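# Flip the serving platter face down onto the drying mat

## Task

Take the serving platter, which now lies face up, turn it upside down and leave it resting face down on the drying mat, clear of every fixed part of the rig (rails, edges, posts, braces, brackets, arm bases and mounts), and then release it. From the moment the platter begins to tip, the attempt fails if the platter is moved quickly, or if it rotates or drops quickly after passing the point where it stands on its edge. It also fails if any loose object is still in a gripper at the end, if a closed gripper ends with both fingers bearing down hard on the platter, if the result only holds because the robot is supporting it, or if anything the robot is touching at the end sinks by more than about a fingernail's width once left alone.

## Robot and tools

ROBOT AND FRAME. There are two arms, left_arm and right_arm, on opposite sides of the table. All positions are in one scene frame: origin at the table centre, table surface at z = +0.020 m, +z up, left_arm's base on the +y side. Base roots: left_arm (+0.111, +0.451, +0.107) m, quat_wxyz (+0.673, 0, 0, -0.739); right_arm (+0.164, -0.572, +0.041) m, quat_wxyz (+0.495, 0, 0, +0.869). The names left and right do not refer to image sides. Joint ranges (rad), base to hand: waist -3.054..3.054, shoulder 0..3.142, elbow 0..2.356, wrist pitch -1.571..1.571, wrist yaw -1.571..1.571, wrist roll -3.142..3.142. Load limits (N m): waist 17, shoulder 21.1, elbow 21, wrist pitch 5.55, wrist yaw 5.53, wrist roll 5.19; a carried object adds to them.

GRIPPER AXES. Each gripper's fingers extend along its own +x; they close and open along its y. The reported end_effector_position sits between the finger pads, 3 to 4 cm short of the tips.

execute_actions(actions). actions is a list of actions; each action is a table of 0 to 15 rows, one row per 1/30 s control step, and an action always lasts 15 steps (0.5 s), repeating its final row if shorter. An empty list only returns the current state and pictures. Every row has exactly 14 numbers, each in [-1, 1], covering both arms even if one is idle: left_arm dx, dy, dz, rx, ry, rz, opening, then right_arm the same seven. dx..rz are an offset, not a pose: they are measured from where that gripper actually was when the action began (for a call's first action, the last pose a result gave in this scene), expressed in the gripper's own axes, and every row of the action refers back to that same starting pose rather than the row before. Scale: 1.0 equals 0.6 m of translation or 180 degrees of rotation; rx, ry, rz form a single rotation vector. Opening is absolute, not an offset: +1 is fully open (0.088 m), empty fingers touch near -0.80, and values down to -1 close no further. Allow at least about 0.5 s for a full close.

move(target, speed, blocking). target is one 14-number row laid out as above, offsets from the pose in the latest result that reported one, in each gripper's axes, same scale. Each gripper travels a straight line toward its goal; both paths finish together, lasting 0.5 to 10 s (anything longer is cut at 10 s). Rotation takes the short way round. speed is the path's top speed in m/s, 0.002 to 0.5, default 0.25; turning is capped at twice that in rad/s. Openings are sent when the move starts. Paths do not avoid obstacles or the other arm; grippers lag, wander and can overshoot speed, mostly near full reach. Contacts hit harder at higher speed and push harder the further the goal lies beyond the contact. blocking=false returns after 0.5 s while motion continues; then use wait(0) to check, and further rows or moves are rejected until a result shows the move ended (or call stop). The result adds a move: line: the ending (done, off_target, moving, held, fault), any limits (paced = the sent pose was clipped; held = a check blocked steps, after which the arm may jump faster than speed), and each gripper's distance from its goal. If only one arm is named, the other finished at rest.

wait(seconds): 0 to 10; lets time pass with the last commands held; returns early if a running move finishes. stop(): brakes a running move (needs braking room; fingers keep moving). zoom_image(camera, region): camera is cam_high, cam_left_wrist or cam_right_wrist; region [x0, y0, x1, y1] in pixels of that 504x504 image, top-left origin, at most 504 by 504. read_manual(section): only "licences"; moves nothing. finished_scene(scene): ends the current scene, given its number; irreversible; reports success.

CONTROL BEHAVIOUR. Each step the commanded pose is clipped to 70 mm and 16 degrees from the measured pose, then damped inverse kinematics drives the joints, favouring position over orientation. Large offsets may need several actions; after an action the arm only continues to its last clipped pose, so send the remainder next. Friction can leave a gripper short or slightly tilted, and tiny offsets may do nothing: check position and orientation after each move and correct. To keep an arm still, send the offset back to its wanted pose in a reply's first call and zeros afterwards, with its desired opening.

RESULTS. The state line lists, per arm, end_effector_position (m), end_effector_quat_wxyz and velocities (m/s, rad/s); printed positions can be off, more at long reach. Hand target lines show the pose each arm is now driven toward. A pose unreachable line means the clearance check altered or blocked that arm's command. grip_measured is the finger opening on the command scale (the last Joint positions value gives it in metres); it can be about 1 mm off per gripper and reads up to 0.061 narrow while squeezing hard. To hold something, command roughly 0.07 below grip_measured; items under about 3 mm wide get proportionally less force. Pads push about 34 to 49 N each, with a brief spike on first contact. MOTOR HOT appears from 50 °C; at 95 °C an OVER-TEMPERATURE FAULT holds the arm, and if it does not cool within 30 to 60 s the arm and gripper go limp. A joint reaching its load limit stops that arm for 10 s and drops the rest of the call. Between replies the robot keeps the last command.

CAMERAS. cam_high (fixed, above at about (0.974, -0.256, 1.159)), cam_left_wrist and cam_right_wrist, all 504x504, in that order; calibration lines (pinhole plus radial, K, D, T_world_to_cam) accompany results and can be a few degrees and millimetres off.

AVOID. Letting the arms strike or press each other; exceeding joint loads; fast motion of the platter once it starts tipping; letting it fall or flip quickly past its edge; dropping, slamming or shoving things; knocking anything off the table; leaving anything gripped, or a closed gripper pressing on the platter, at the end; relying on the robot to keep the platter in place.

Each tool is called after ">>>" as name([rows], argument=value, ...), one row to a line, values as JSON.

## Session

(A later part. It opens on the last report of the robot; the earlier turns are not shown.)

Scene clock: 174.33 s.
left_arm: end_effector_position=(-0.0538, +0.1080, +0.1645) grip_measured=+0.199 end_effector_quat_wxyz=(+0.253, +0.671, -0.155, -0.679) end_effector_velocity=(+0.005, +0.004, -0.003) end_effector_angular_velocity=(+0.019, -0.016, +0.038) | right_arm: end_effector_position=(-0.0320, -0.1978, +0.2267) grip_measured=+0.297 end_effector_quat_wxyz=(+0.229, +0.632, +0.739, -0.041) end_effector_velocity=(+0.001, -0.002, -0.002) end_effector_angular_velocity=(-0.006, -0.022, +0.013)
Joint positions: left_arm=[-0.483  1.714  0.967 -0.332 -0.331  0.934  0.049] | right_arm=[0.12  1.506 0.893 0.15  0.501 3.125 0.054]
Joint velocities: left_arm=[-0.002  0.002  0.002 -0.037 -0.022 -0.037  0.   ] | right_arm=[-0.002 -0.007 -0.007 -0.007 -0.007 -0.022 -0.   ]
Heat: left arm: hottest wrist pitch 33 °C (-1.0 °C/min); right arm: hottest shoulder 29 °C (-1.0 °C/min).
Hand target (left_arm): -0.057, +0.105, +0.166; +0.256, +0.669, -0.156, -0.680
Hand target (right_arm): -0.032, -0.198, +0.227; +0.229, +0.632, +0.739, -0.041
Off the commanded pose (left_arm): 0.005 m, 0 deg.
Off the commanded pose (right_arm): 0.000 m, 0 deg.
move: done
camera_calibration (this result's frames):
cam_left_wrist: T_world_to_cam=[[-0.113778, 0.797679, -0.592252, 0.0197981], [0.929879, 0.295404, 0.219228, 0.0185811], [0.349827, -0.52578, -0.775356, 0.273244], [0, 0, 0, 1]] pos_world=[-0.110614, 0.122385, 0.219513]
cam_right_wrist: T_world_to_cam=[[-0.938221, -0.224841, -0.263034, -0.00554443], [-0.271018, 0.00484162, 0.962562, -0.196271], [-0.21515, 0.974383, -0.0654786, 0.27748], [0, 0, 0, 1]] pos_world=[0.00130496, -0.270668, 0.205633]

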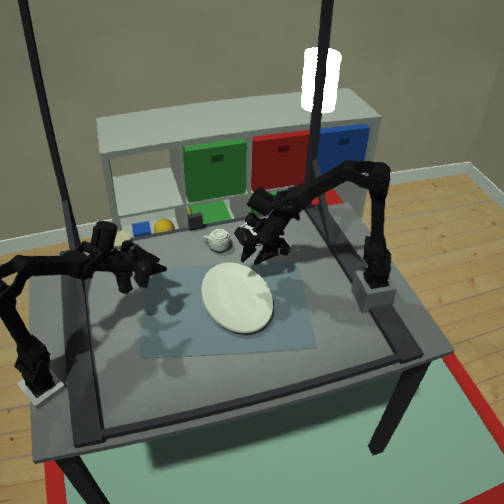

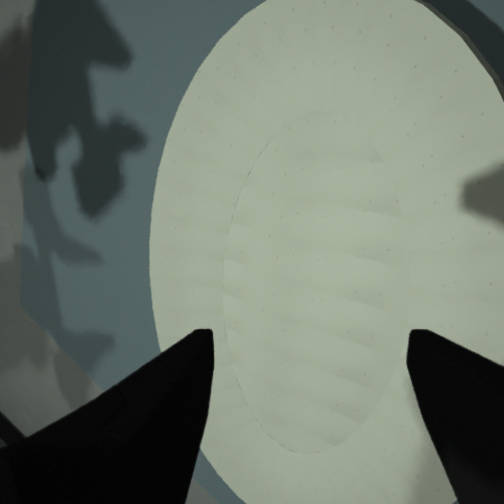

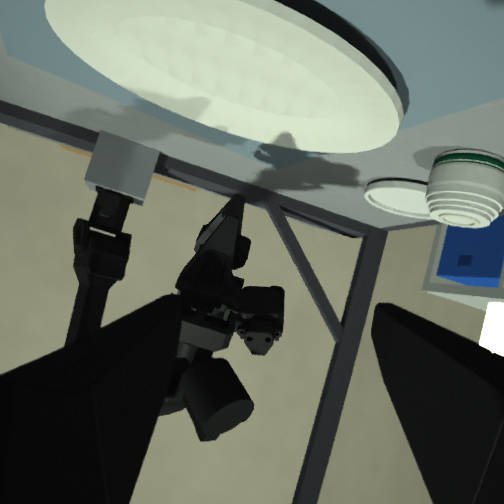

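>>> move(target=[-0.03,-0.16,-0.015,0,0,-0.02,0.2,0,0,0,0,0,0,0.3], speed=0.15)

>>> move(target=[0.09,-0.045,0,0,0,0,0.2,0,0,0,0,0,0,0.3], speed=0.1)

Scene clock: 175.97 s.
left_arm: end_effector_position=(-0.0593, +0.1952, +0.1260) grip_measured=+0.199 end_effector_quat_wxyz=(+0.230, +0.677, -0.135, -0.686) end_effector_velocity=(+0.003, +0.004, -0.001) end_effector_angular_velocity=(-0.006, -0.012, +0.015) | right_arm: end_effector_position=(-0.0320, -0.1978, +0.2267) grip_measured=+0.297 end_effector_quat_wxyz=(+0.229, +0.632, +0.739, -0.041) end_effector_velocity=(-0.002, -0.000, +0.001) end_effector_angular_velocity=(-0.001, +0.019, +0.014)
Joint positions: left_arm=[-0.671  1.597  0.694 -0.289 -0.369  0.738  0.049] | right_arm=[0.12  1.506 0.893 0.15  0.501 3.125 0.054]
Joint velocities: left_arm=[-0.012 -0.007 -0.012 -0.007 -0.022 -0.022 -0.   ] | right_arm=[-0.002 -0.002 -0.002  0.007 -0.022  0.007  0.   ]
Heat: left arm: hottest wrist pitch 33 °C (-1.0 °C/min); right arm: hottest shoulder 29 °C (-1.0 °C/min).
Hand target (left_arm): -0.058, +0.198, +0.126; +0.231, +0.676, -0.135, -0.686
Hand target (right_arm): -0.032, -0.198, +0.227; +0.229, +0.632, +0.739, -0.041
Off the commanded pose (left_arm): 0.003 m, 0 deg.
Off the commanded pose (right_arm): 0.000 m, 0 deg.
move: done
camera_calibration (this result's frames):
cam_left_wrist: T_world_to_cam=[[-0.112651, 0.833844, -0.540382, -0.0866897], [0.93246, 0.276592, 0.232413, 0.00852888], [0.343261, -0.477703, -0.808685, 0.28561], [0, 0, 0, 1]] pos_world=[-0.115757, 0.206364, 0.182141]
cam_right_wrist: T_world_to_cam=[[-0.938221, -0.224841, -0.263034, -0.00554443], [-0.271018, 0.00484162, 0.962562, -0.196271], [-0.21515, 0.974383, -0.0654786, 0.27748], [0, 0, 0, 1]] pos_world=[0.00130496, -0.270668, 0.205633]

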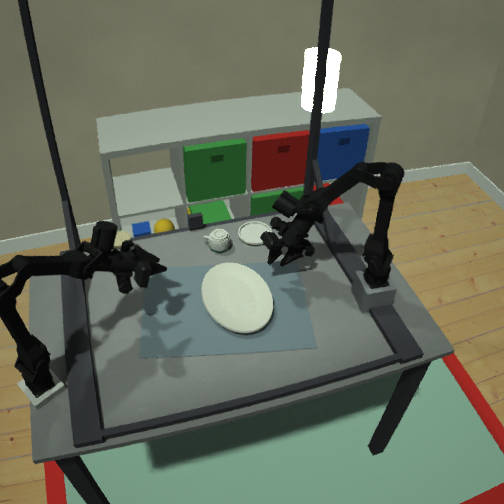

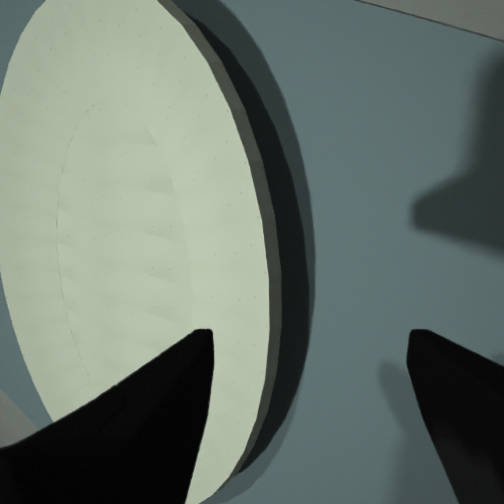

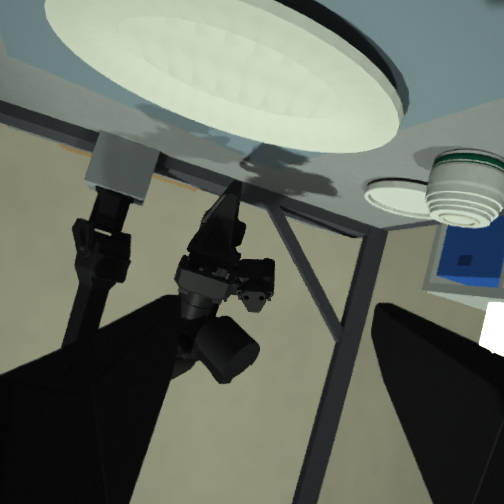

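Scene clock: 177.00 s.
left_arm: end_effector_position=(-0.0652, +0.1889, +0.0699) grip_measured=+0.199 end_effector_quat_wxyz=(+0.234, +0.672, -0.137, -0.689) end_effector_velocity=(+0.002, +0.001, -0.005) end_effector_angular_velocity=(+0.004, -0.010, +0.007) | right_arm: end_effector_position=(-0.0320, -0.1978, +0.2267) grip_measured=+0.297 end_effector_quat_wxyz=(+0.229, +0.632, +0.739, -0.041) end_effector_velocity=(-0.001, -0.002, -0.002) end_effector_angular_velocity=(-0.006, -0.022, +0.018)
Joint positions: left_arm=[-0.671  1.817  0.63   0.008 -0.369  0.738  0.049] | right_arm=[0.12  1.506 0.893 0.15  0.501 3.125 0.054]
Joint velocities: left_arm=[-0.002  0.017 -0.002  0.007 -0.007 -0.007 -0.   ] | right_arm=[ 0.002 -0.002 -0.002 -0.007 -0.007 -0.022 -0.   ]
Heat: left arm: hottest wrist pitch 32 °C (-2.0 °C/min); right arm: hottest shoulder 29 °C (-1.0 °C/min).
Hand target (left_arm): -0.062, +0.191, +0.066; +0.230, +0.677, -0.135, -0.686
Hand target (right_arm): -0.032, -0.198, +0.227; +0.229, +0.632, +0.739, -0.041
Off the commanded pose (left_arm): 0.006 m, 1 deg.
Off the commanded pose (right_arm): 0.000 m, 0 deg.
move: done
camera_calibration (this result's frames):
cam_left_wrist: T_world_to_cam=[[-0.118139, 0.828408, -0.547525, -0.111251], [0.934508, 0.279194, 0.220785, 0.0292364], [0.335766, -0.485583, -0.807137, 0.240144], [0, 0, 0, 1]] pos_world=[-0.121097, 0.200609, 0.126461]
cam_right_wrist: T_world_to_cam=[[-0.938221, -0.224841, -0.263034, -0.00554443], [-0.271018, 0.00484162, 0.962562, -0.196271], [-0.21515, 0.974383, -0.0654786, 0.27748], [0, 0, 0, 1]] pos_world=[0.00130496, -0.270668, 0.205633]

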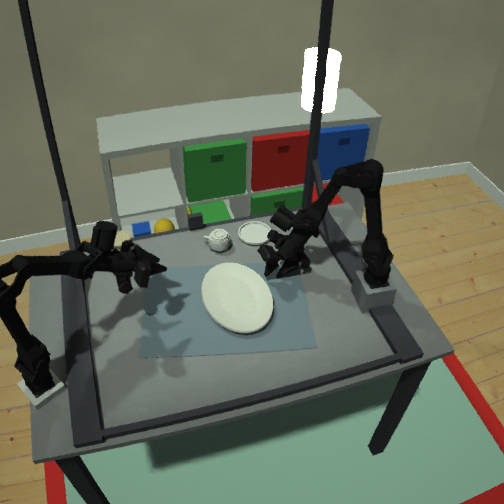

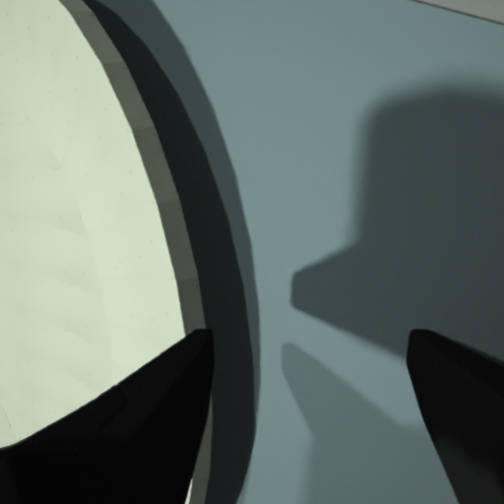

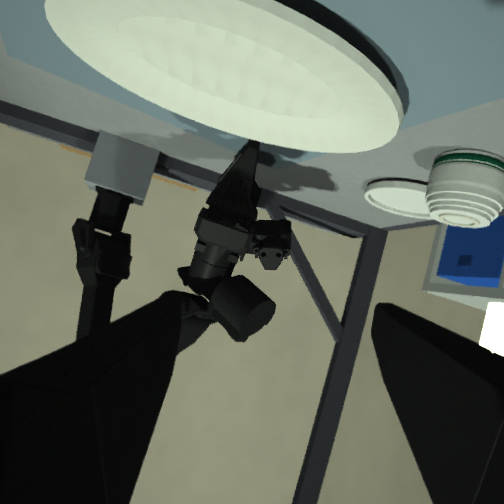

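>>> move(target=[-0.016,0.01,-0.07,0,0,0,0.2,0,0,0,0,0,0,0.3], speed=0.1)

>>> move(target=[0.03,0.045,0,0,0,0,0.2,0,0,0,0,0,0,0.3], speed=0.06)

Scene clock: 178.17 s.
left_arm: end_effector_position=(-0.0253, +0.1927, +0.0780) grip_measured=+0.199 end_effector_quat_wxyz=(+0.234, +0.672, -0.136, -0.689) end_effector_velocity=(+0.006, -0.001, +0.002) end_effector_angular_velocity=(-0.018, -0.023, -0.002) | right_arm: end_effector_position=(-0.0320, -0.1978, +0.2267) grip_measured=+0.297 end_effector_quat_wxyz=(+0.229, +0.632, +0.739, -0.041) end_effector_velocity=(+0.000, -0.000, -0.004) end_effector_angular_velocity=(-0.011, -0.012, +0.007)
Joint positions: left_arm=[-0.556  1.691  0.512  0.037 -0.323  0.848  0.049] | right_arm=[0.12  1.506 0.893 0.15  0.501 3.125 0.054]
Joint velocities: left_arm=[ 0.007 -0.012 -0.012  0.007 -0.022  0.022 -0.   ] | right_arm=[-0.002  0.002 -0.002 -0.007 -0.007 -0.007  0.   ]
Heat: left arm: hottest wrist pitch 32 °C (-2.0 °C/min); right arm: hottest shoulder 28 °C (-2.0 °C/min).
Hand target (left_arm): -0.023, +0.194, +0.078; +0.234, +0.672, -0.137, -0.689
Hand target (right_arm): -0.032, -0.198, +0.227; +0.229, +0.632, +0.739, -0.041
Off the commanded pose (left_arm): 0.003 m, 0 deg.
Off the commanded pose (right_arm): 0.000 m, 0 deg.
move: done
camera_calibration (this result's frames):
cam_left_wrist: T_world_to_cam=[[-0.119412, 0.828876, -0.546539, -0.105405], [0.934274, 0.280085, 0.220646, -0.011115], [0.335965, -0.484269, -0.807843, 0.234941], [0, 0, 0, 1]] pos_world=[-0.0811342, 0.204255, 0.13464]
cam_right_wrist: T_world_to_cam=[[-0.938221, -0.224841, -0.263034, -0.00554443], [-0.271018, 0.00484162, 0.962562, -0.196271], [-0.21515, 0.974383, -0.0654786, 0.27748], [0, 0, 0, 1]] pos_world=[0.00130496, -0.270668, 0.205633]

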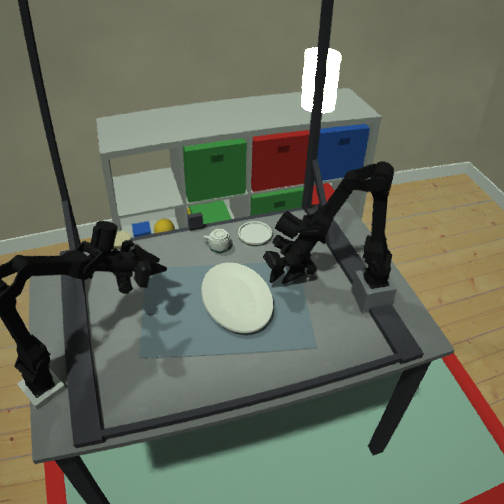

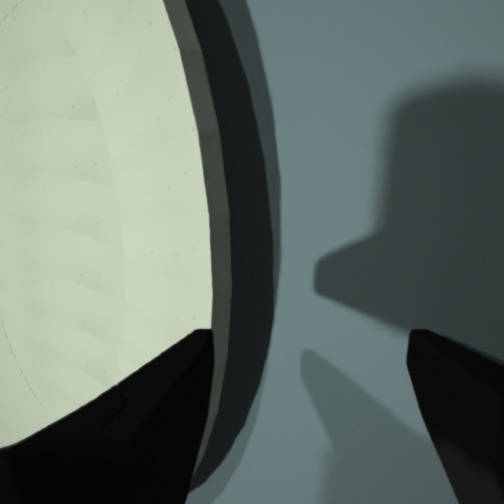

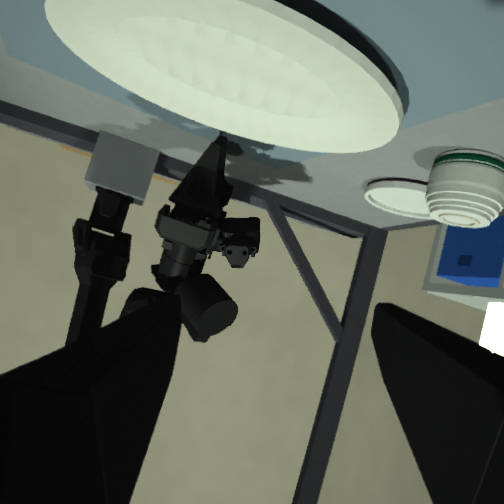

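Scene clock: 179.03 s.
left_arm: end_effector_position=(-0.0198, +0.1647, +0.0753) grip_measured=+0.199 end_effector_quat_wxyz=(+0.233, +0.674, -0.134, -0.688) end_effector_velocity=(-0.000, +0.000, -0.003) end_effector_angular_velocity=(+0.014, +0.003, +0.006) | right_arm: end_effector_position=(-0.0320, -0.1978, +0.2267) grip_measured=+0.297 end_effector_quat_wxyz=(+0.229, +0.632, +0.739, -0.041) end_effector_velocity=(+0.002, -0.002, -0.008) end_effector_angular_velocity=(-0.025, -0.037, +0.013)
Joint positions: left_arm=[-0.47   1.765  0.588  0.053 -0.286  0.927  0.049] | right_arm=[0.12  1.506 0.893 0.15  0.501 3.125 0.054]
Joint velocities: left_arm=[ 0.002  0.012  0.007 -0.007  0.007 -0.007  0.   ] | right_arm=[-0.002  0.002 -0.007 -0.022 -0.007 -0.022 -0.   ]
Heat: left arm: hottest wrist pitch 32 °C (-2.0 °C/min); right arm: hottest shoulder 28 °C (-2.0 °C/min).
Hand target (left_arm): -0.021, +0.161, +0.076; +0.234, +0.672, -0.136, -0.689
Hand target (right_arm): -0.032, -0.198, +0.227; +0.229, +0.632, +0.739, -0.041
Off the commanded pose (left_arm): 0.004 m, 0 deg.
Off the commanded pose (right_arm): 0.000 m, 0 deg.
move: done
camera_calibration (this result's frames):
cam_left_wrist: T_world_to_cam=[[-0.119935, 0.831448, -0.542503, -0.0837863], [0.933129, 0.280973, 0.22433, -0.00825753], [0.338947, -0.47932, -0.809547, 0.216752], [0, 0, 0, 1]] pos_world=[-0.0758111, 0.175878, 0.131869]
cam_right_wrist: T_world_to_cam=[[-0.938221, -0.224841, -0.263034, -0.00554443], [-0.271018, 0.00484162, 0.962562, -0.196271], [-0.21515, 0.974383, -0.0654786, 0.27748], [0, 0, 0, 1]] pos_world=[0.00130496, -0.270668, 0.205633]

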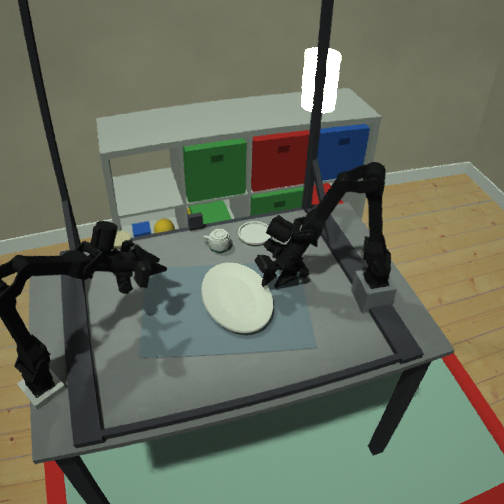

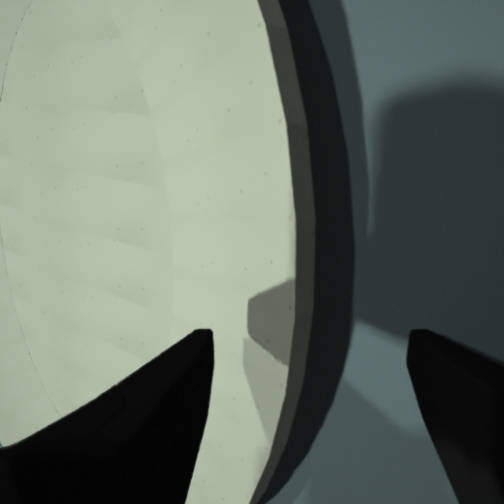

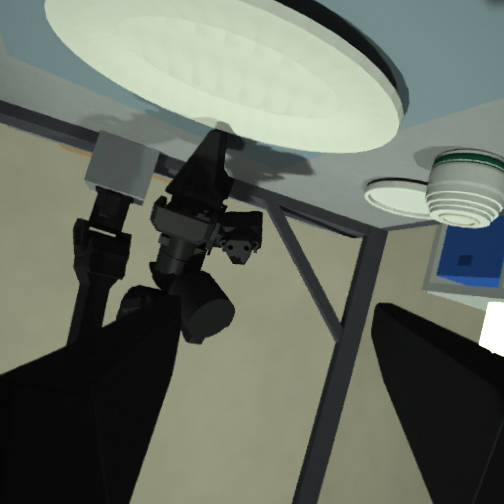

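>>> move(target=[0.032,0.052,0,0,0,0,0.2,0,0,0,0,0,0,0.3], speed=0.05)

>>> move(target=[-0.075,0.095,0,0,0,0.07,0.2,0,0,0,0,0,0,0.3], speed=0.05)

>>> move(target=[0,0.135,0,0,0,0,0.2,0,0,0,0,0,0,0.3], speed=0.04)

Scene clock: 180.30 s.
left_arm: end_effector_position=(-0.0144, +0.1343, +0.0726) grip_measured=+0.199 end_effector_quat_wxyz=(+0.229, +0.676, -0.131, -0.688) end_effector_velocity=(+0.001, +0.003, -0.004) end_effector_angular_velocity=(+0.026, +0.004, +0.018) | right_arm: end_effector_position=(-0.0320, -0.1978, +0.2267) grip_measured=+0.297 end_effector_quat_wxyz=(+0.229, +0.632, +0.739, -0.041) end_effector_velocity=(+0.002, +0.001, +0.002) end_effector_angular_velocity=(+0.009, -0.005, -0.006)
Joint positions: left_arm=[-0.392  1.846  0.686  0.046 -0.249  1.     0.049] | right_arm=[0.12  1.506 0.893 0.15  0.501 3.125 0.054]
Joint velocities: left_arm=[ 0.002  0.012  0.007 -0.022  0.007 -0.022 -0.   ] | right_arm=[-0.002 -0.002 -0.002  0.007  0.007 -0.007 -0.   ]
Heat: left arm: hottest wrist pitch 32 °C (-2.0 °C/min); right arm: hottest shoulder 28 °C (-2.0 °C/min).
Hand target (left_arm): -0.015, +0.129, +0.075; +0.233, +0.674, -0.134, -0.688
Hand target (right_arm): -0.032, -0.198, +0.227; +0.229, +0.632, +0.739, -0.041
Off the commanded pose (left_arm): 0.006 m, 1 deg.
Off the commanded pose (right_arm): 0.000 m, 0 deg.
move: done
camera_calibration (this result's frames):
cam_left_wrist: T_world_to_cam=[[-0.117728, 0.83676, -0.534764, -0.0605807], [0.933073, 0.277517, 0.228822, -0.00394984], [0.339875, -0.472035, -0.813429, 0.197412], [0, 0, 0, 1]] pos_world=[-0.0705419, 0.144973, 0.129088]
cam_right_wrist: T_world_to_cam=[[-0.938221, -0.224841, -0.263034, -0.00554443], [-0.271018, 0.00484162, 0.962562, -0.196271], [-0.21515, 0.974383, -0.0654786, 0.27748], [0, 0, 0, 1]] pos_world=[0.00130496, -0.270668, 0.205633]

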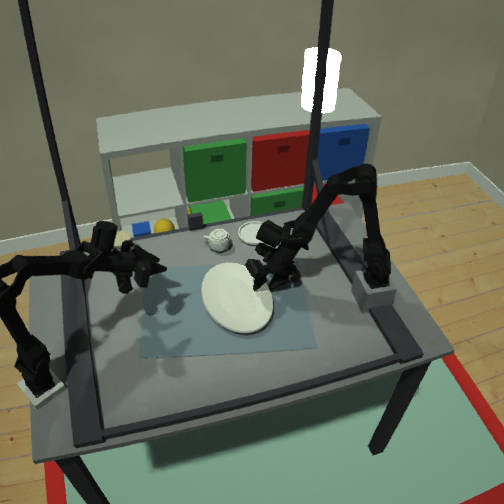

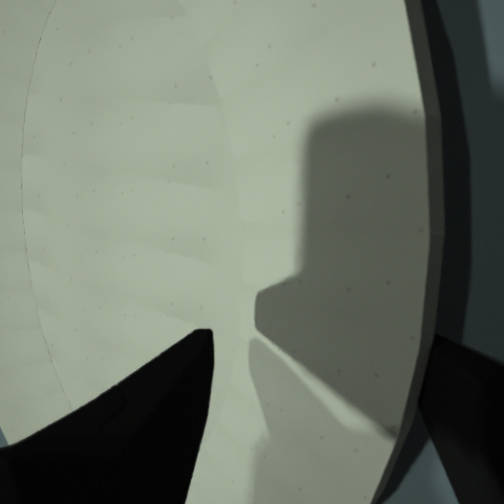

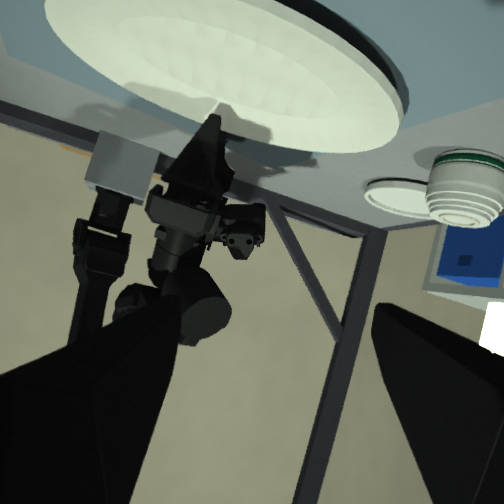

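Scene clock: 182.83 s.
left_arm: end_effector_position=(-0.0079, +0.1208, +0.1235) grip_measured=+0.199 end_effector_quat_wxyz=(+0.276, +0.669, -0.193, -0.663) end_effector_velocity=(+0.001, +0.002, -0.000) end_effector_angular_velocity=(+0.004, -0.013, -0.004) | right_arm: end_effector_position=(-0.0320, -0.1978, +0.2267) grip_measured=+0.297 end_effector_quat_wxyz=(+0.229, +0.632, +0.739, -0.041) end_effector_velocity=(-0.003, -0.003, -0.004) end_effector_angular_velocity=(-0.015, -0.006, +0.025)
Joint positions: left_arm=[-0.396  1.682  0.669  0.038 -0.342  1.062  0.049] | right_arm=[0.12  1.506 0.893 0.15  0.501 3.125 0.054]
Joint velocities: left_arm=[-0.002 -0.002 -0.002 -0.007 -0.007  0.007 -0.   ] | right_arm=[ 0.002 -0.002 -0.007 -0.007 -0.022 -0.007 -0.   ]
Heat: left arm: hottest wrist pitch 32 °C (-2.0 °C/min); right arm: hottest shoulder 28 °C (-1.0 °C/min).
Hand target (left_arm): -0.007, +0.108, +0.140; +0.304, +0.657, -0.204, -0.659
Hand target (right_arm): -0.032, -0.198, +0.227; +0.229, +0.632, +0.739, -0.041
Off the commanded pose (left_arm): 0.021 m, 4 deg.
Off the commanded pose (right_arm): 0.000 m, 0 deg.
move: off_target (left_arm)
camera_calibration (this result's frames):
cam_left_wrist: T_world_to_cam=[[-0.0855606, 0.742606, -0.664241, 0.00638268], [0.926391, 0.304677, 0.221294, -0.0203427], [0.366714, -0.596412, -0.714012, 0.233243], [0, 0, 0, 1]] pos_world=[-0.0661421, 0.140567, 0.17528]
cam_right_wrist: T_world_to_cam=[[-0.938221, -0.224841, -0.263034, -0.00554443], [-0.271018, 0.00484162, 0.962562, -0.196271], [-0.21515, 0.974383, -0.0654786, 0.27748], [0, 0, 0, 1]] pos_world=[0.00130496, -0.270668, 0.205633]

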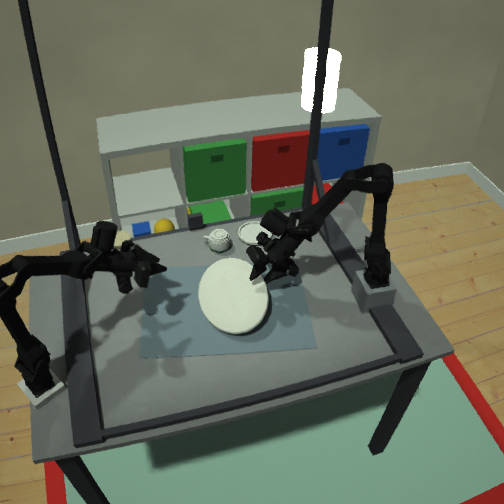

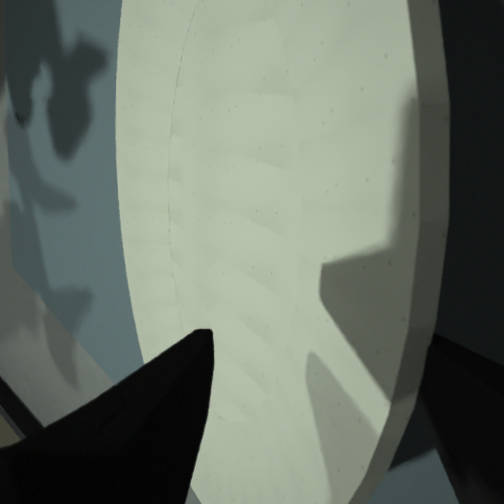

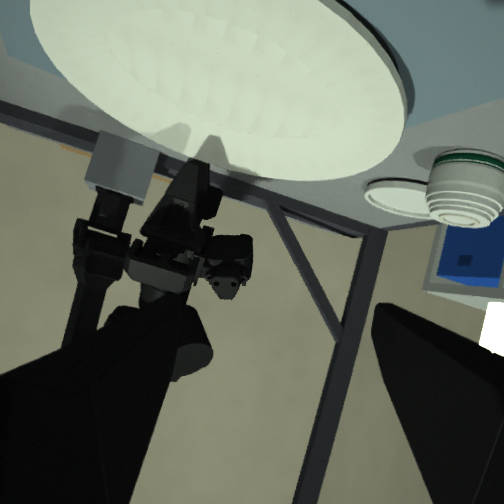

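Scene clock: 185.20 s.
left_arm: end_effector_position=(+0.0021, +0.0784, +0.1553) grip_measured=+0.199 end_effector_quat_wxyz=(+0.246, +0.682, -0.177, -0.665) end_effector_velocity=(-0.001, +0.003, -0.007) end_effector_angular_velocity=(+0.031, -0.002, -0.000) | right_arm: end_effector_position=(-0.0320, -0.1978, +0.2267) grip_measured=+0.297 end_effector_quat_wxyz=(+0.229, +0.632, +0.739, -0.041) end_effector_velocity=(-0.000, -0.003, -0.002) end_effector_angular_velocity=(-0.006, -0.022, +0.018)
Joint positions: left_arm=[-0.293  1.728  0.923 -0.212 -0.266  1.158  0.049] | right_arm=[0.12  1.506 0.893 0.15  0.501 3.125 0.054]
Joint velocities: left_arm=[-0.002  0.017  0.007 -0.022  0.007 -0.007 -0.   ] | right_arm=[ 0.002 -0.007 -0.007 -0.007 -0.007 -0.022 -0.   ]
Heat: left arm: hottest wrist pitch 33 °C (-1.0 °C/min); right arm: hottest shoulder 28 °C (-1.0 °C/min).
Hand target (left_arm): +0.001, +0.060, +0.175; +0.276, +0.669, -0.193, -0.663
Hand target (right_arm): -0.032, -0.198, +0.227; +0.229, +0.632, +0.739, -0.041
Off the commanded pose (left_arm): 0.028 m, 4 deg.
Off the commanded pose (right_arm): 0.000 m, 0 deg.
move: off_target (left_arm)
camera_calibration (this result's frames):
cam_left_wrist: T_world_to_cam=[[-0.0637147, 0.788152, -0.612173, 0.0481386], [0.926335, 0.274917, 0.257533, -0.0270575], [0.371272, -0.550669, -0.74761, 0.228569], [0, 0, 0, 1]] pos_world=[-0.0567298, 0.0953637, 0.207318]
cam_right_wrist: T_world_to_cam=[[-0.938221, -0.224841, -0.263034, -0.00554443], [-0.271018, 0.00484162, 0.962562, -0.196271], [-0.21515, 0.974383, -0.0654786, 0.27748], [0, 0, 0, 1]] pos_world=[0.00130496, -0.270668, 0.205633]

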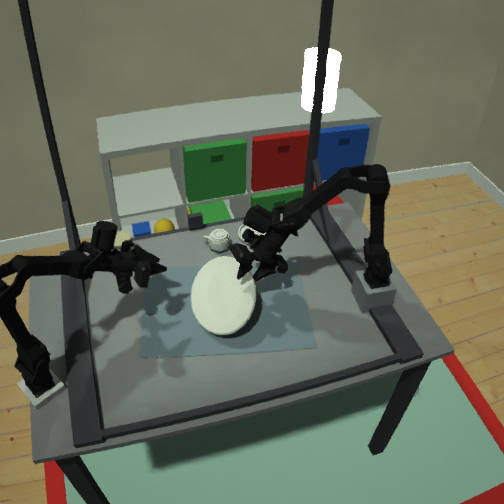

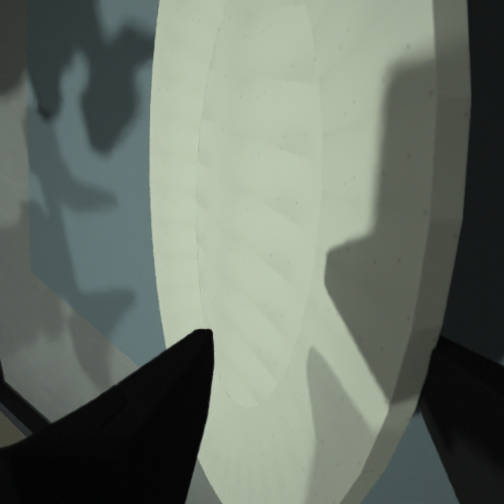

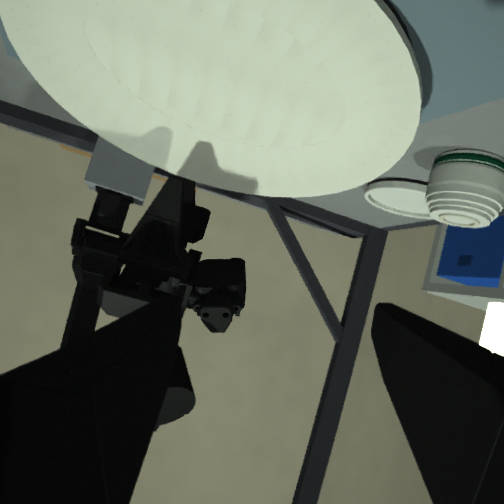

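>>> move(target=[-0.03,0.11,0,0,0,0.02,0.2,0,0,0,0,0,0,0.3], speed=0.04)

>>> execute_actions([
  [[0.04,0.01,0,0,0,0,0.1,0,0,0,0,0,0,0.3]],
  [[0.01,0,0,0,0,0,-0.3,0,0,0,0,0,0,0.3]],
  [[0,0,0,0,0,0,-1,0,0,0,0,0,0,0.3]],
  [[0,0,0,0,0,0,-1,0,0,0,0,0,0,0.3]],
])

Scene clock: 187.63 s.
left_arm: end_effector_position=(+0.0065, +0.0510, +0.1934) grip_measured=+0.199 end_effector_quat_wxyz=(+0.243, +0.686, -0.186, -0.660) end_effector_velocity=(-0.002, +0.001, -0.005) end_effector_angular_velocity=(+0.014, -0.007, +0.003) | right_arm: end_effector_position=(-0.0320, -0.1978, +0.2267) grip_measured=+0.297 end_effector_quat_wxyz=(+0.229, +0.632, +0.739, -0.041) end_effector_velocity=(-0.002, -0.000, -0.000) end_effector_angular_velocity=(-0.007, -0.000, +0.020)
Joint positions: left_arm=[-0.253  1.74   1.102 -0.364 -0.254  1.214  0.049] | right_arm=[0.12  1.506 0.893 0.15  0.501 3.125 0.054]
Joint velocities: left_arm=[-0.007  0.012  0.002 -0.007 -0.007 -0.007  0.   ] | right_arm=[-0.002 -0.002  0.002 -0.007 -0.022 -0.007 -0.   ]
Heat: left arm: hottest wrist pitch 33 °C (-1.0 °C/min); right arm: hottest shoulder 28 °C (-1.0 °C/min).
Hand target (left_arm): +0.007, +0.036, +0.208; +0.267, +0.676, -0.198, -0.657
Hand target (right_arm): -0.032, -0.198, +0.227; +0.229, +0.632, +0.739, -0.041
Off the commanded pose (left_arm): 0.022 m, 3 deg.
Off the commanded pose (right_arm): 0.000 m, 0 deg.
move: off_target (left_arm)
camera_calibration (this result's frames):
cam_left_wrist: T_world_to_cam=[[-0.0432749, 0.78449, -0.618629, 0.0946156], [0.925315, 0.264961, 0.271272, -0.0355437], [0.376723, -0.560687, -0.737366, 0.238833], [0, 0, 0, 1]] pos_world=[-0.0529904, 0.0691035, 0.244282]
cam_right_wrist: T_world_to_cam=[[-0.938221, -0.224841, -0.263034, -0.00554443], [-0.271018, 0.00484162, 0.962562, -0.196271], [-0.21515, 0.974383, -0.0654786, 0.27748], [0, 0, 0, 1]] pos_world=[0.00130496, -0.270668, 0.205633]

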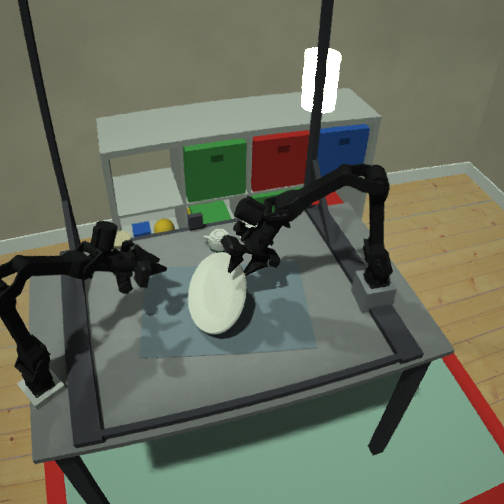

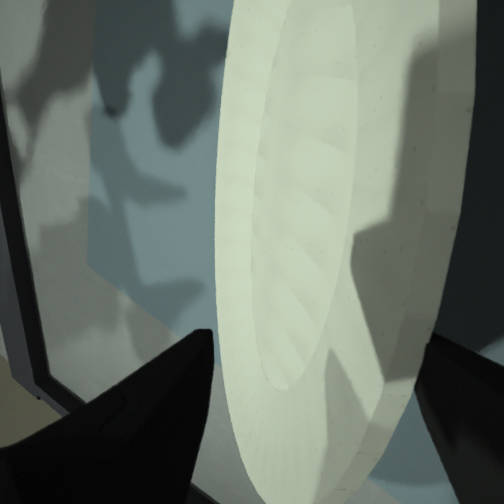

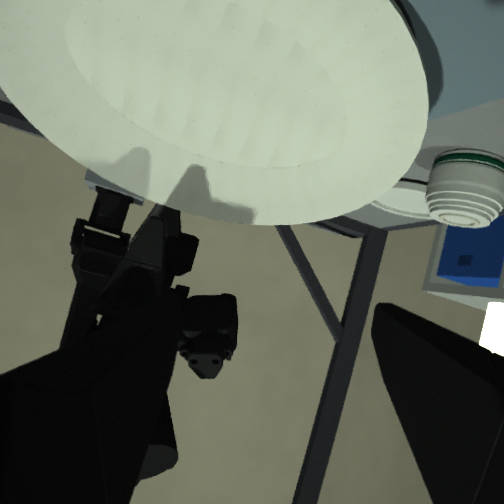

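Scene clock: 189.63 s.
left_arm: end_effector_position=(+0.0032, +0.0491, +0.1610) grip_measured=-0.665 end_effector_quat_wxyz=(+0.213, +0.696, -0.177, -0.663) end_effector_velocity=(+0.003, +0.001, +0.002) end_effector_angular_velocity=(+0.001, -0.011, -0.000) | right_arm: end_effector_position=(-0.0320, -0.1978, +0.2267) grip_measured=+0.297 end_effector_quat_wxyz=(+0.229, +0.632, +0.739, -0.041) end_effector_velocity=(-0.001, -0.002, -0.006) end_effector_angular_velocity=(-0.017, -0.023, +0.026)
Joint positions: left_arm=[-0.253  1.828  1.098 -0.328 -0.237  1.233  0.006] | right_arm=[0.12  1.506 0.893 0.15  0.501 3.125 0.054]
Joint velocities: left_arm=[ 0.002 -0.007 -0.002 -0.007 -0.007  0.007  0.   ] | right_arm=[-0.002  0.002 -0.007 -0.007 -0.022 -0.022 -0.   ]
Heat: left arm: hottest wrist pitch 33 °C (-1.0 °C/min); right arm: hottest shoulder 28 °C (-1.0 °C/min).
Hand target (left_arm): +0.004, +0.049, +0.160; +0.212, +0.695, -0.175, -0.664
Hand target (right_arm): -0.032, -0.198, +0.227; +0.229, +0.632, +0.739, -0.041
Off the commanded pose (left_arm): 0.001 m, 0 deg.
Off the commanded pose (right_arm): 0.000 m, 0 deg.
camera_calibration (this result's frames):
cam_left_wrist: T_world_to_cam=[[-0.0134584, 0.819873, -0.572387, 0.0666503], [0.926971, 0.224852, 0.300278, -0.025875], [0.374892, -0.526545, -0.763025, 0.217632], [0, 0, 0, 1]] pos_world=[-0.0567062, 0.0657663, 0.211978]
cam_right_wrist: T_world_to_cam=[[-0.938221, -0.224841, -0.263034, -0.00554443], [-0.271018, 0.00484162, 0.962562, -0.196271], [-0.21515, 0.974383, -0.0654786, 0.27748], [0, 0, 0, 1]] pos_world=[0.00130496, -0.270668, 0.205633]

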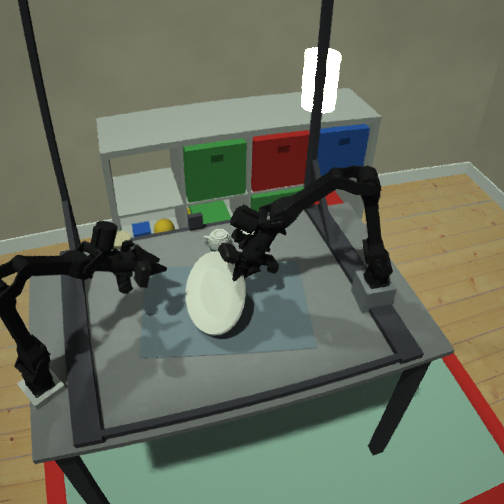

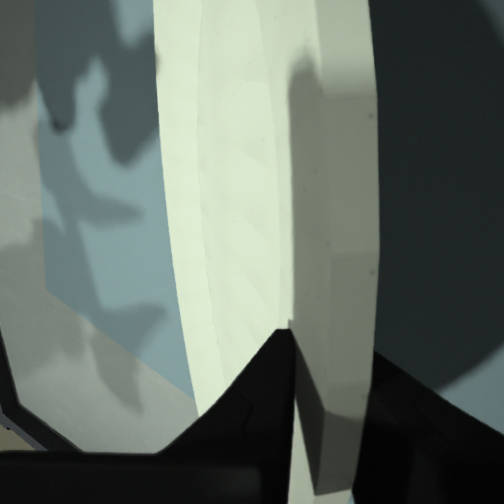

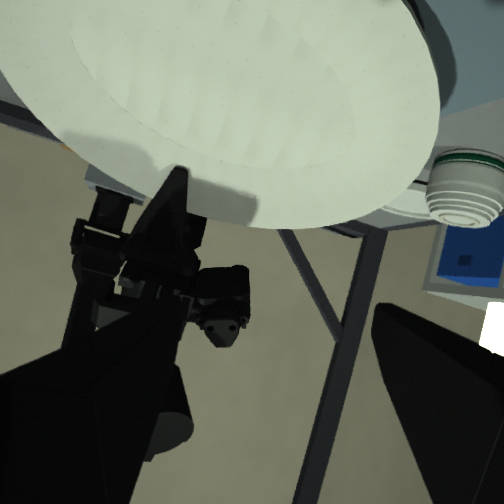

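>>> move(target=[-0.122,-0.179,-0.013,0,0,0,-1,0,0,0,0,0,0,0.3], speed=0.04)

Scene clock: 193.47 s.
left_arm: end_effector_position=(+0.0044, +0.1760, +0.1624) grip_measured=-0.666 end_effector_quat_wxyz=(+0.211, +0.700, -0.175, -0.659) end_effector_velocity=(-0.001, +0.004, -0.001) end_effector_angular_velocity=(+0.002, -0.006, -0.003) | right_arm: end_effector_position=(-0.0320, -0.1978, +0.2267) grip_measured=+0.297 end_effector_quat_wxyz=(+0.229, +0.632, +0.739, -0.041) end_effector_velocity=(-0.002, -0.001, -0.004) end_effector_angular_velocity=(-0.015, -0.006, +0.020)
Joint positions: left_arm=[-0.444  1.408  0.671 -0.38  -0.334  1.058  0.006] | right_arm=[0.12  1.506 0.893 0.15  0.501 3.125 0.054]
Joint velocities: left_arm=[-0.012 -0.007 -0.007 -0.007 -0.007 -0.007 -0.   ] | right_arm=[-0.002  0.002 -0.002 -0.007 -0.022 -0.007  0.   ]
Heat: left arm: hottest wrist pitch 33 °C (-1.0 °C/min); right arm: hottest shoulder 28 °C (+0.0 °C/min).
Hand target (left_arm): +0.003, +0.179, +0.165; +0.213, +0.696, -0.177, -0.662
Hand target (right_arm): -0.032, -0.198, +0.227; +0.229, +0.632, +0.739, -0.041
Off the commanded pose (left_arm): 0.005 m, 1 deg.
Off the commanded pose (right_arm): 0.000 m, 0 deg.
move: done
camera_calibration (this result's frames):
cam_left_wrist: T_world_to_cam=[[-0.0104887, 0.823059, -0.567859, -0.0379169], [0.923034, 0.226378, 0.311065, -0.0579172], [0.384576, -0.52089, -0.762086, 0.283815], [0, 0, 0, 1]] pos_world=[-0.0560868, 0.192156, 0.212776]
cam_right_wrist: T_world_to_cam=[[-0.938221, -0.224841, -0.263034, -0.00554443], [-0.271018, 0.00484162, 0.962562, -0.196271], [-0.21515, 0.974383, -0.0654786, 0.27748], [0, 0, 0, 1]] pos_world=[0.00130496, -0.270668, 0.205633]

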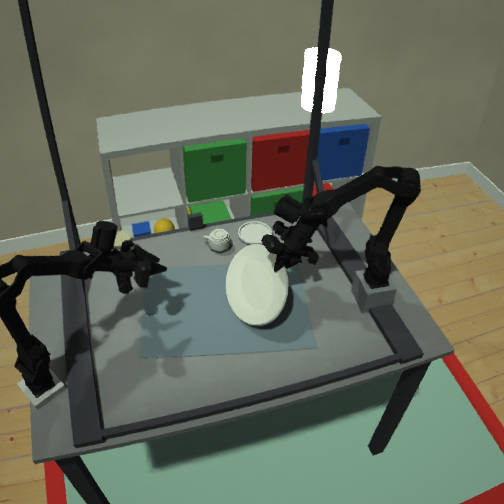

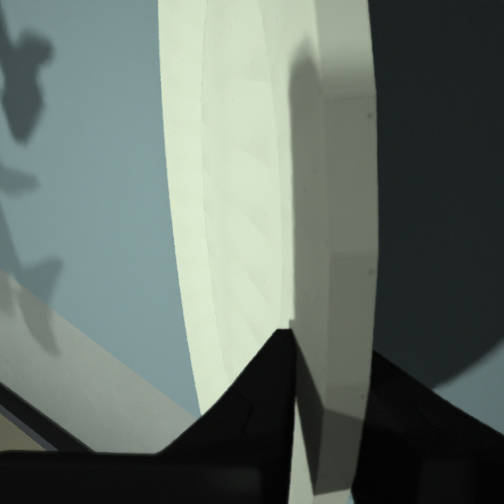

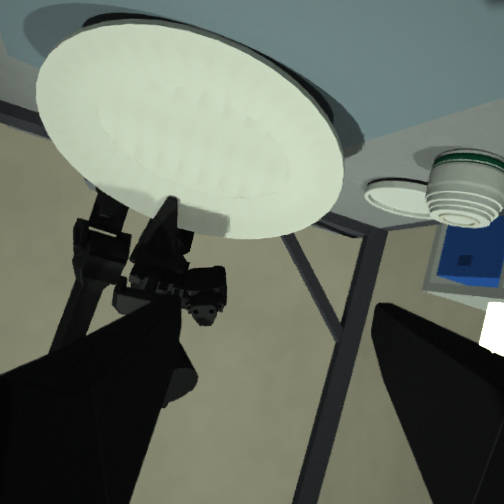

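>>> move(target=[0,0.13,0,0,0,-0.14,-1,0,0,0,0,0,0,0.3], speed=0.03)

Scene clock: 201.27 s.
left_arm: end_effector_position=(+0.0071, +0.1114, +0.2133) grip_measured=-0.666 end_effector_quat_wxyz=(+0.073, +0.721, -0.027, -0.689) end_effector_velocity=(-0.000, +0.000, -0.000) end_effector_angular_velocity=(+0.018, +0.002, +0.009) | right_arm: end_effector_position=(-0.0320, -0.1978, +0.2267) grip_measured=+0.297 end_effector_quat_wxyz=(+0.229, +0.632, +0.739, -0.041) end_effector_velocity=(+0.001, -0.001, -0.002) end_effector_angular_velocity=(-0.006, -0.022, +0.013)
Joint positions: left_arm=[-0.243  1.802  1.409 -1.062 -0.094  1.175  0.006] | right_arm=[0.12  1.506 0.893 0.15  0.501 3.125 0.054]
Joint velocities: left_arm=[ 0.002  0.012  0.017 -0.022  0.007 -0.007 -0.   ] | right_arm=[-0.002 -0.002 -0.002 -0.007 -0.007 -0.022  0.   ]
Heat: left arm: hottest wrist pitch 32 °C (-2.0 °C/min); right arm: hottest wrist pitch 29 °C (+1.0 °C/min).
Hand target (left_arm): +0.007, +0.111, +0.204; +0.062, +0.721, -0.017, -0.690
Hand target (right_arm): -0.032, -0.198, +0.227; +0.229, +0.632, +0.739, -0.041
Off the commanded pose (left_arm): 0.010 m, 2 deg.
Off the commanded pose (right_arm): 0.000 m, 0 deg.
move: off_target (left_arm)
camera_calibration (this result's frames):
cam_left_wrist: T_world_to_cam=[[-0.0394856, 0.980679, -0.191599, -0.0533813], [0.928965, 0.106657, 0.354469, -0.0575958], [0.368055, -0.163992, -0.915228, 0.280916], [0, 0, 0, 1]] pos_world=[-0.0519961, 0.104561, 0.267291]
cam_right_wrist: T_world_to_cam=[[-0.938221, -0.224841, -0.263034, -0.00554443], [-0.271018, 0.00484162, 0.962562, -0.196271], [-0.21515, 0.974383, -0.0654786, 0.27748], [0, 0, 0, 1]] pos_world=[0.00130496, -0.270668, 0.205633]

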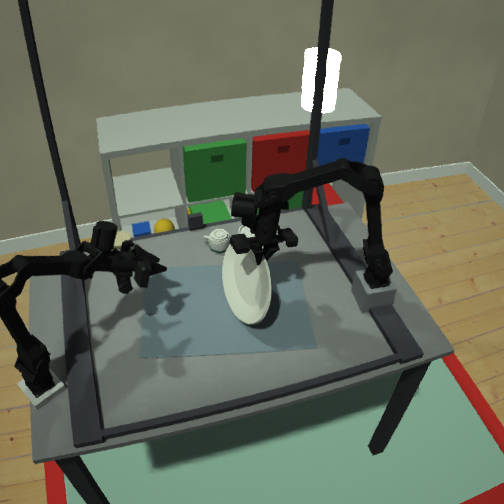

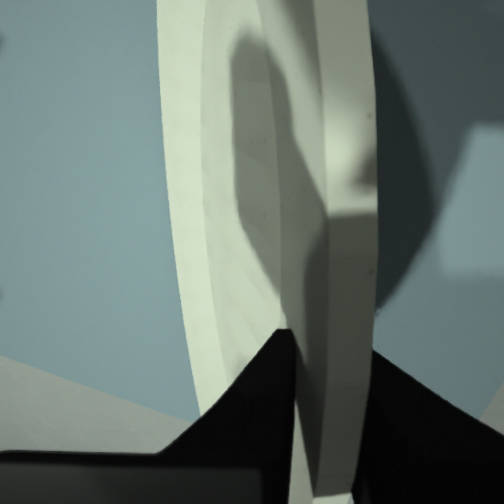

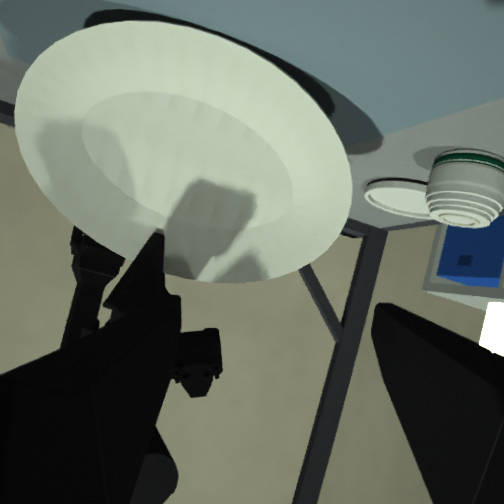

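>>> move(target=[0.005,0.15,0,0,0,-0.145,-1,0,0,0,0,0,0,0.3], speed=0.02)

Scene clock: 211.67 s.
left_arm: end_effector_position=(+0.0086, +0.0367, +0.2372) grip_measured=-0.690 end_effector_quat_wxyz=(-0.001, +0.698, +0.053, -0.714) end_effector_velocity=(+0.000, +0.000, +0.001) end_effector_angular_velocity=(+0.001, -0.008, +0.004) | right_arm: end_effector_position=(-0.0320, -0.1978, +0.2267) grip_measured=+0.297 end_effector_quat_wxyz=(+0.229, +0.632, +0.739, -0.041) end_effector_velocity=(+0.001, -0.001, -0.002) end_effector_angular_velocity=(-0.007, -0.009, +0.007)
Joint positions: left_arm=[-0.134  2.288  2.227 -1.578  0.041  1.272  0.005] | right_arm=[0.12  1.506 0.893 0.15  0.501 3.125 0.054]
Joint velocities: left_arm=[-0.002  0.002  0.007 -0.007 -0.007 -0.007 -0.   ] | right_arm=[-0.002 -0.002 -0.002 -0.007 -0.007 -0.007 -0.   ]
Heat: left arm: hottest wrist pitch 30 °C (-5.0 °C/min); right arm: hottest wrist pitch 29 °C (+1.0 °C/min).
Hand target (left_arm): +0.012, +0.034, +0.223; -0.010, +0.702, +0.065, -0.709
Hand target (right_arm): -0.032, -0.198, +0.227; +0.229, +0.632, +0.739, -0.041
Off the commanded pose (left_arm): 0.021 m, 14 deg.
Off the commanded pose (right_arm): 0.000 m, 0 deg.
joint sent to its limit (left arm) — the command would take joint 4 (wrist pitch) past its lower limit, so that joint was sent only as far as its limit.
move: off_target (left_arm; path cut at 10 s)
camera_calibration (this result's frames):
cam_left_wrist: T_world_to_cam=[[-0.0528705, 0.998257, 0.0262196, -0.0277669], [0.953027, 0.0425987, 0.299874, -0.0444093], [0.298235, 0.0408424, -0.953618, 0.29226], [0, 0, 0, 1]] pos_world=[-0.0463067, 0.0176736, 0.292749]
cam_right_wrist: T_world_to_cam=[[-0.938221, -0.224841, -0.263034, -0.00554443], [-0.271018, 0.00484162, 0.962562, -0.196271], [-0.21515, 0.974383, -0.0654786, 0.27748], [0, 0, 0, 1]] pos_world=[0.00130496, -0.270668, 0.205633]

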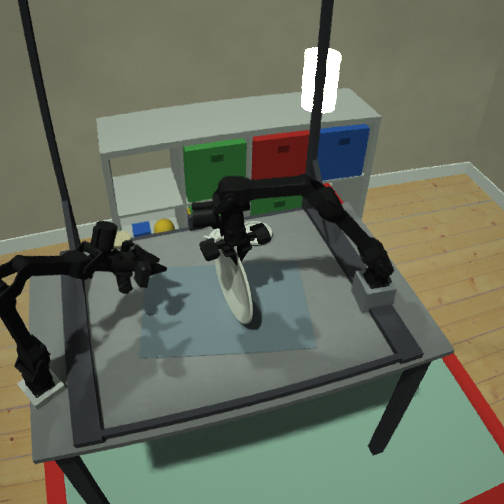

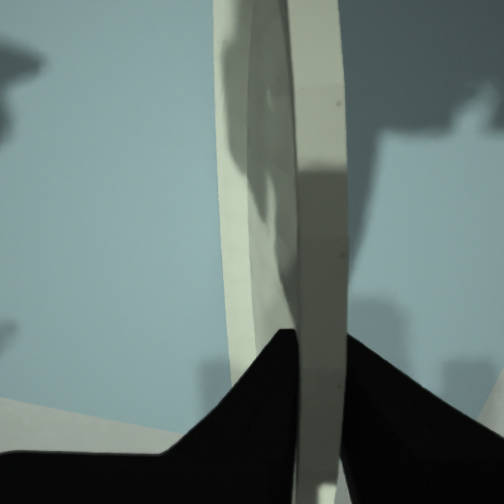

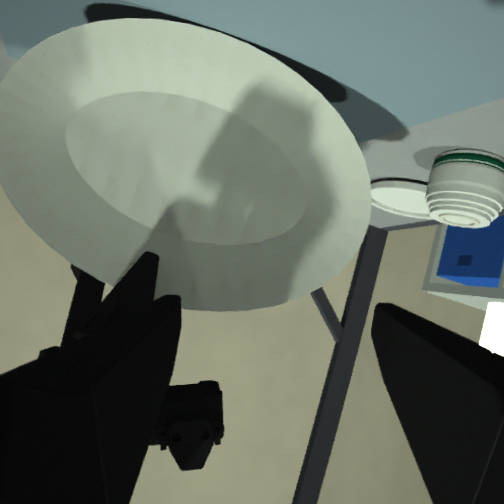

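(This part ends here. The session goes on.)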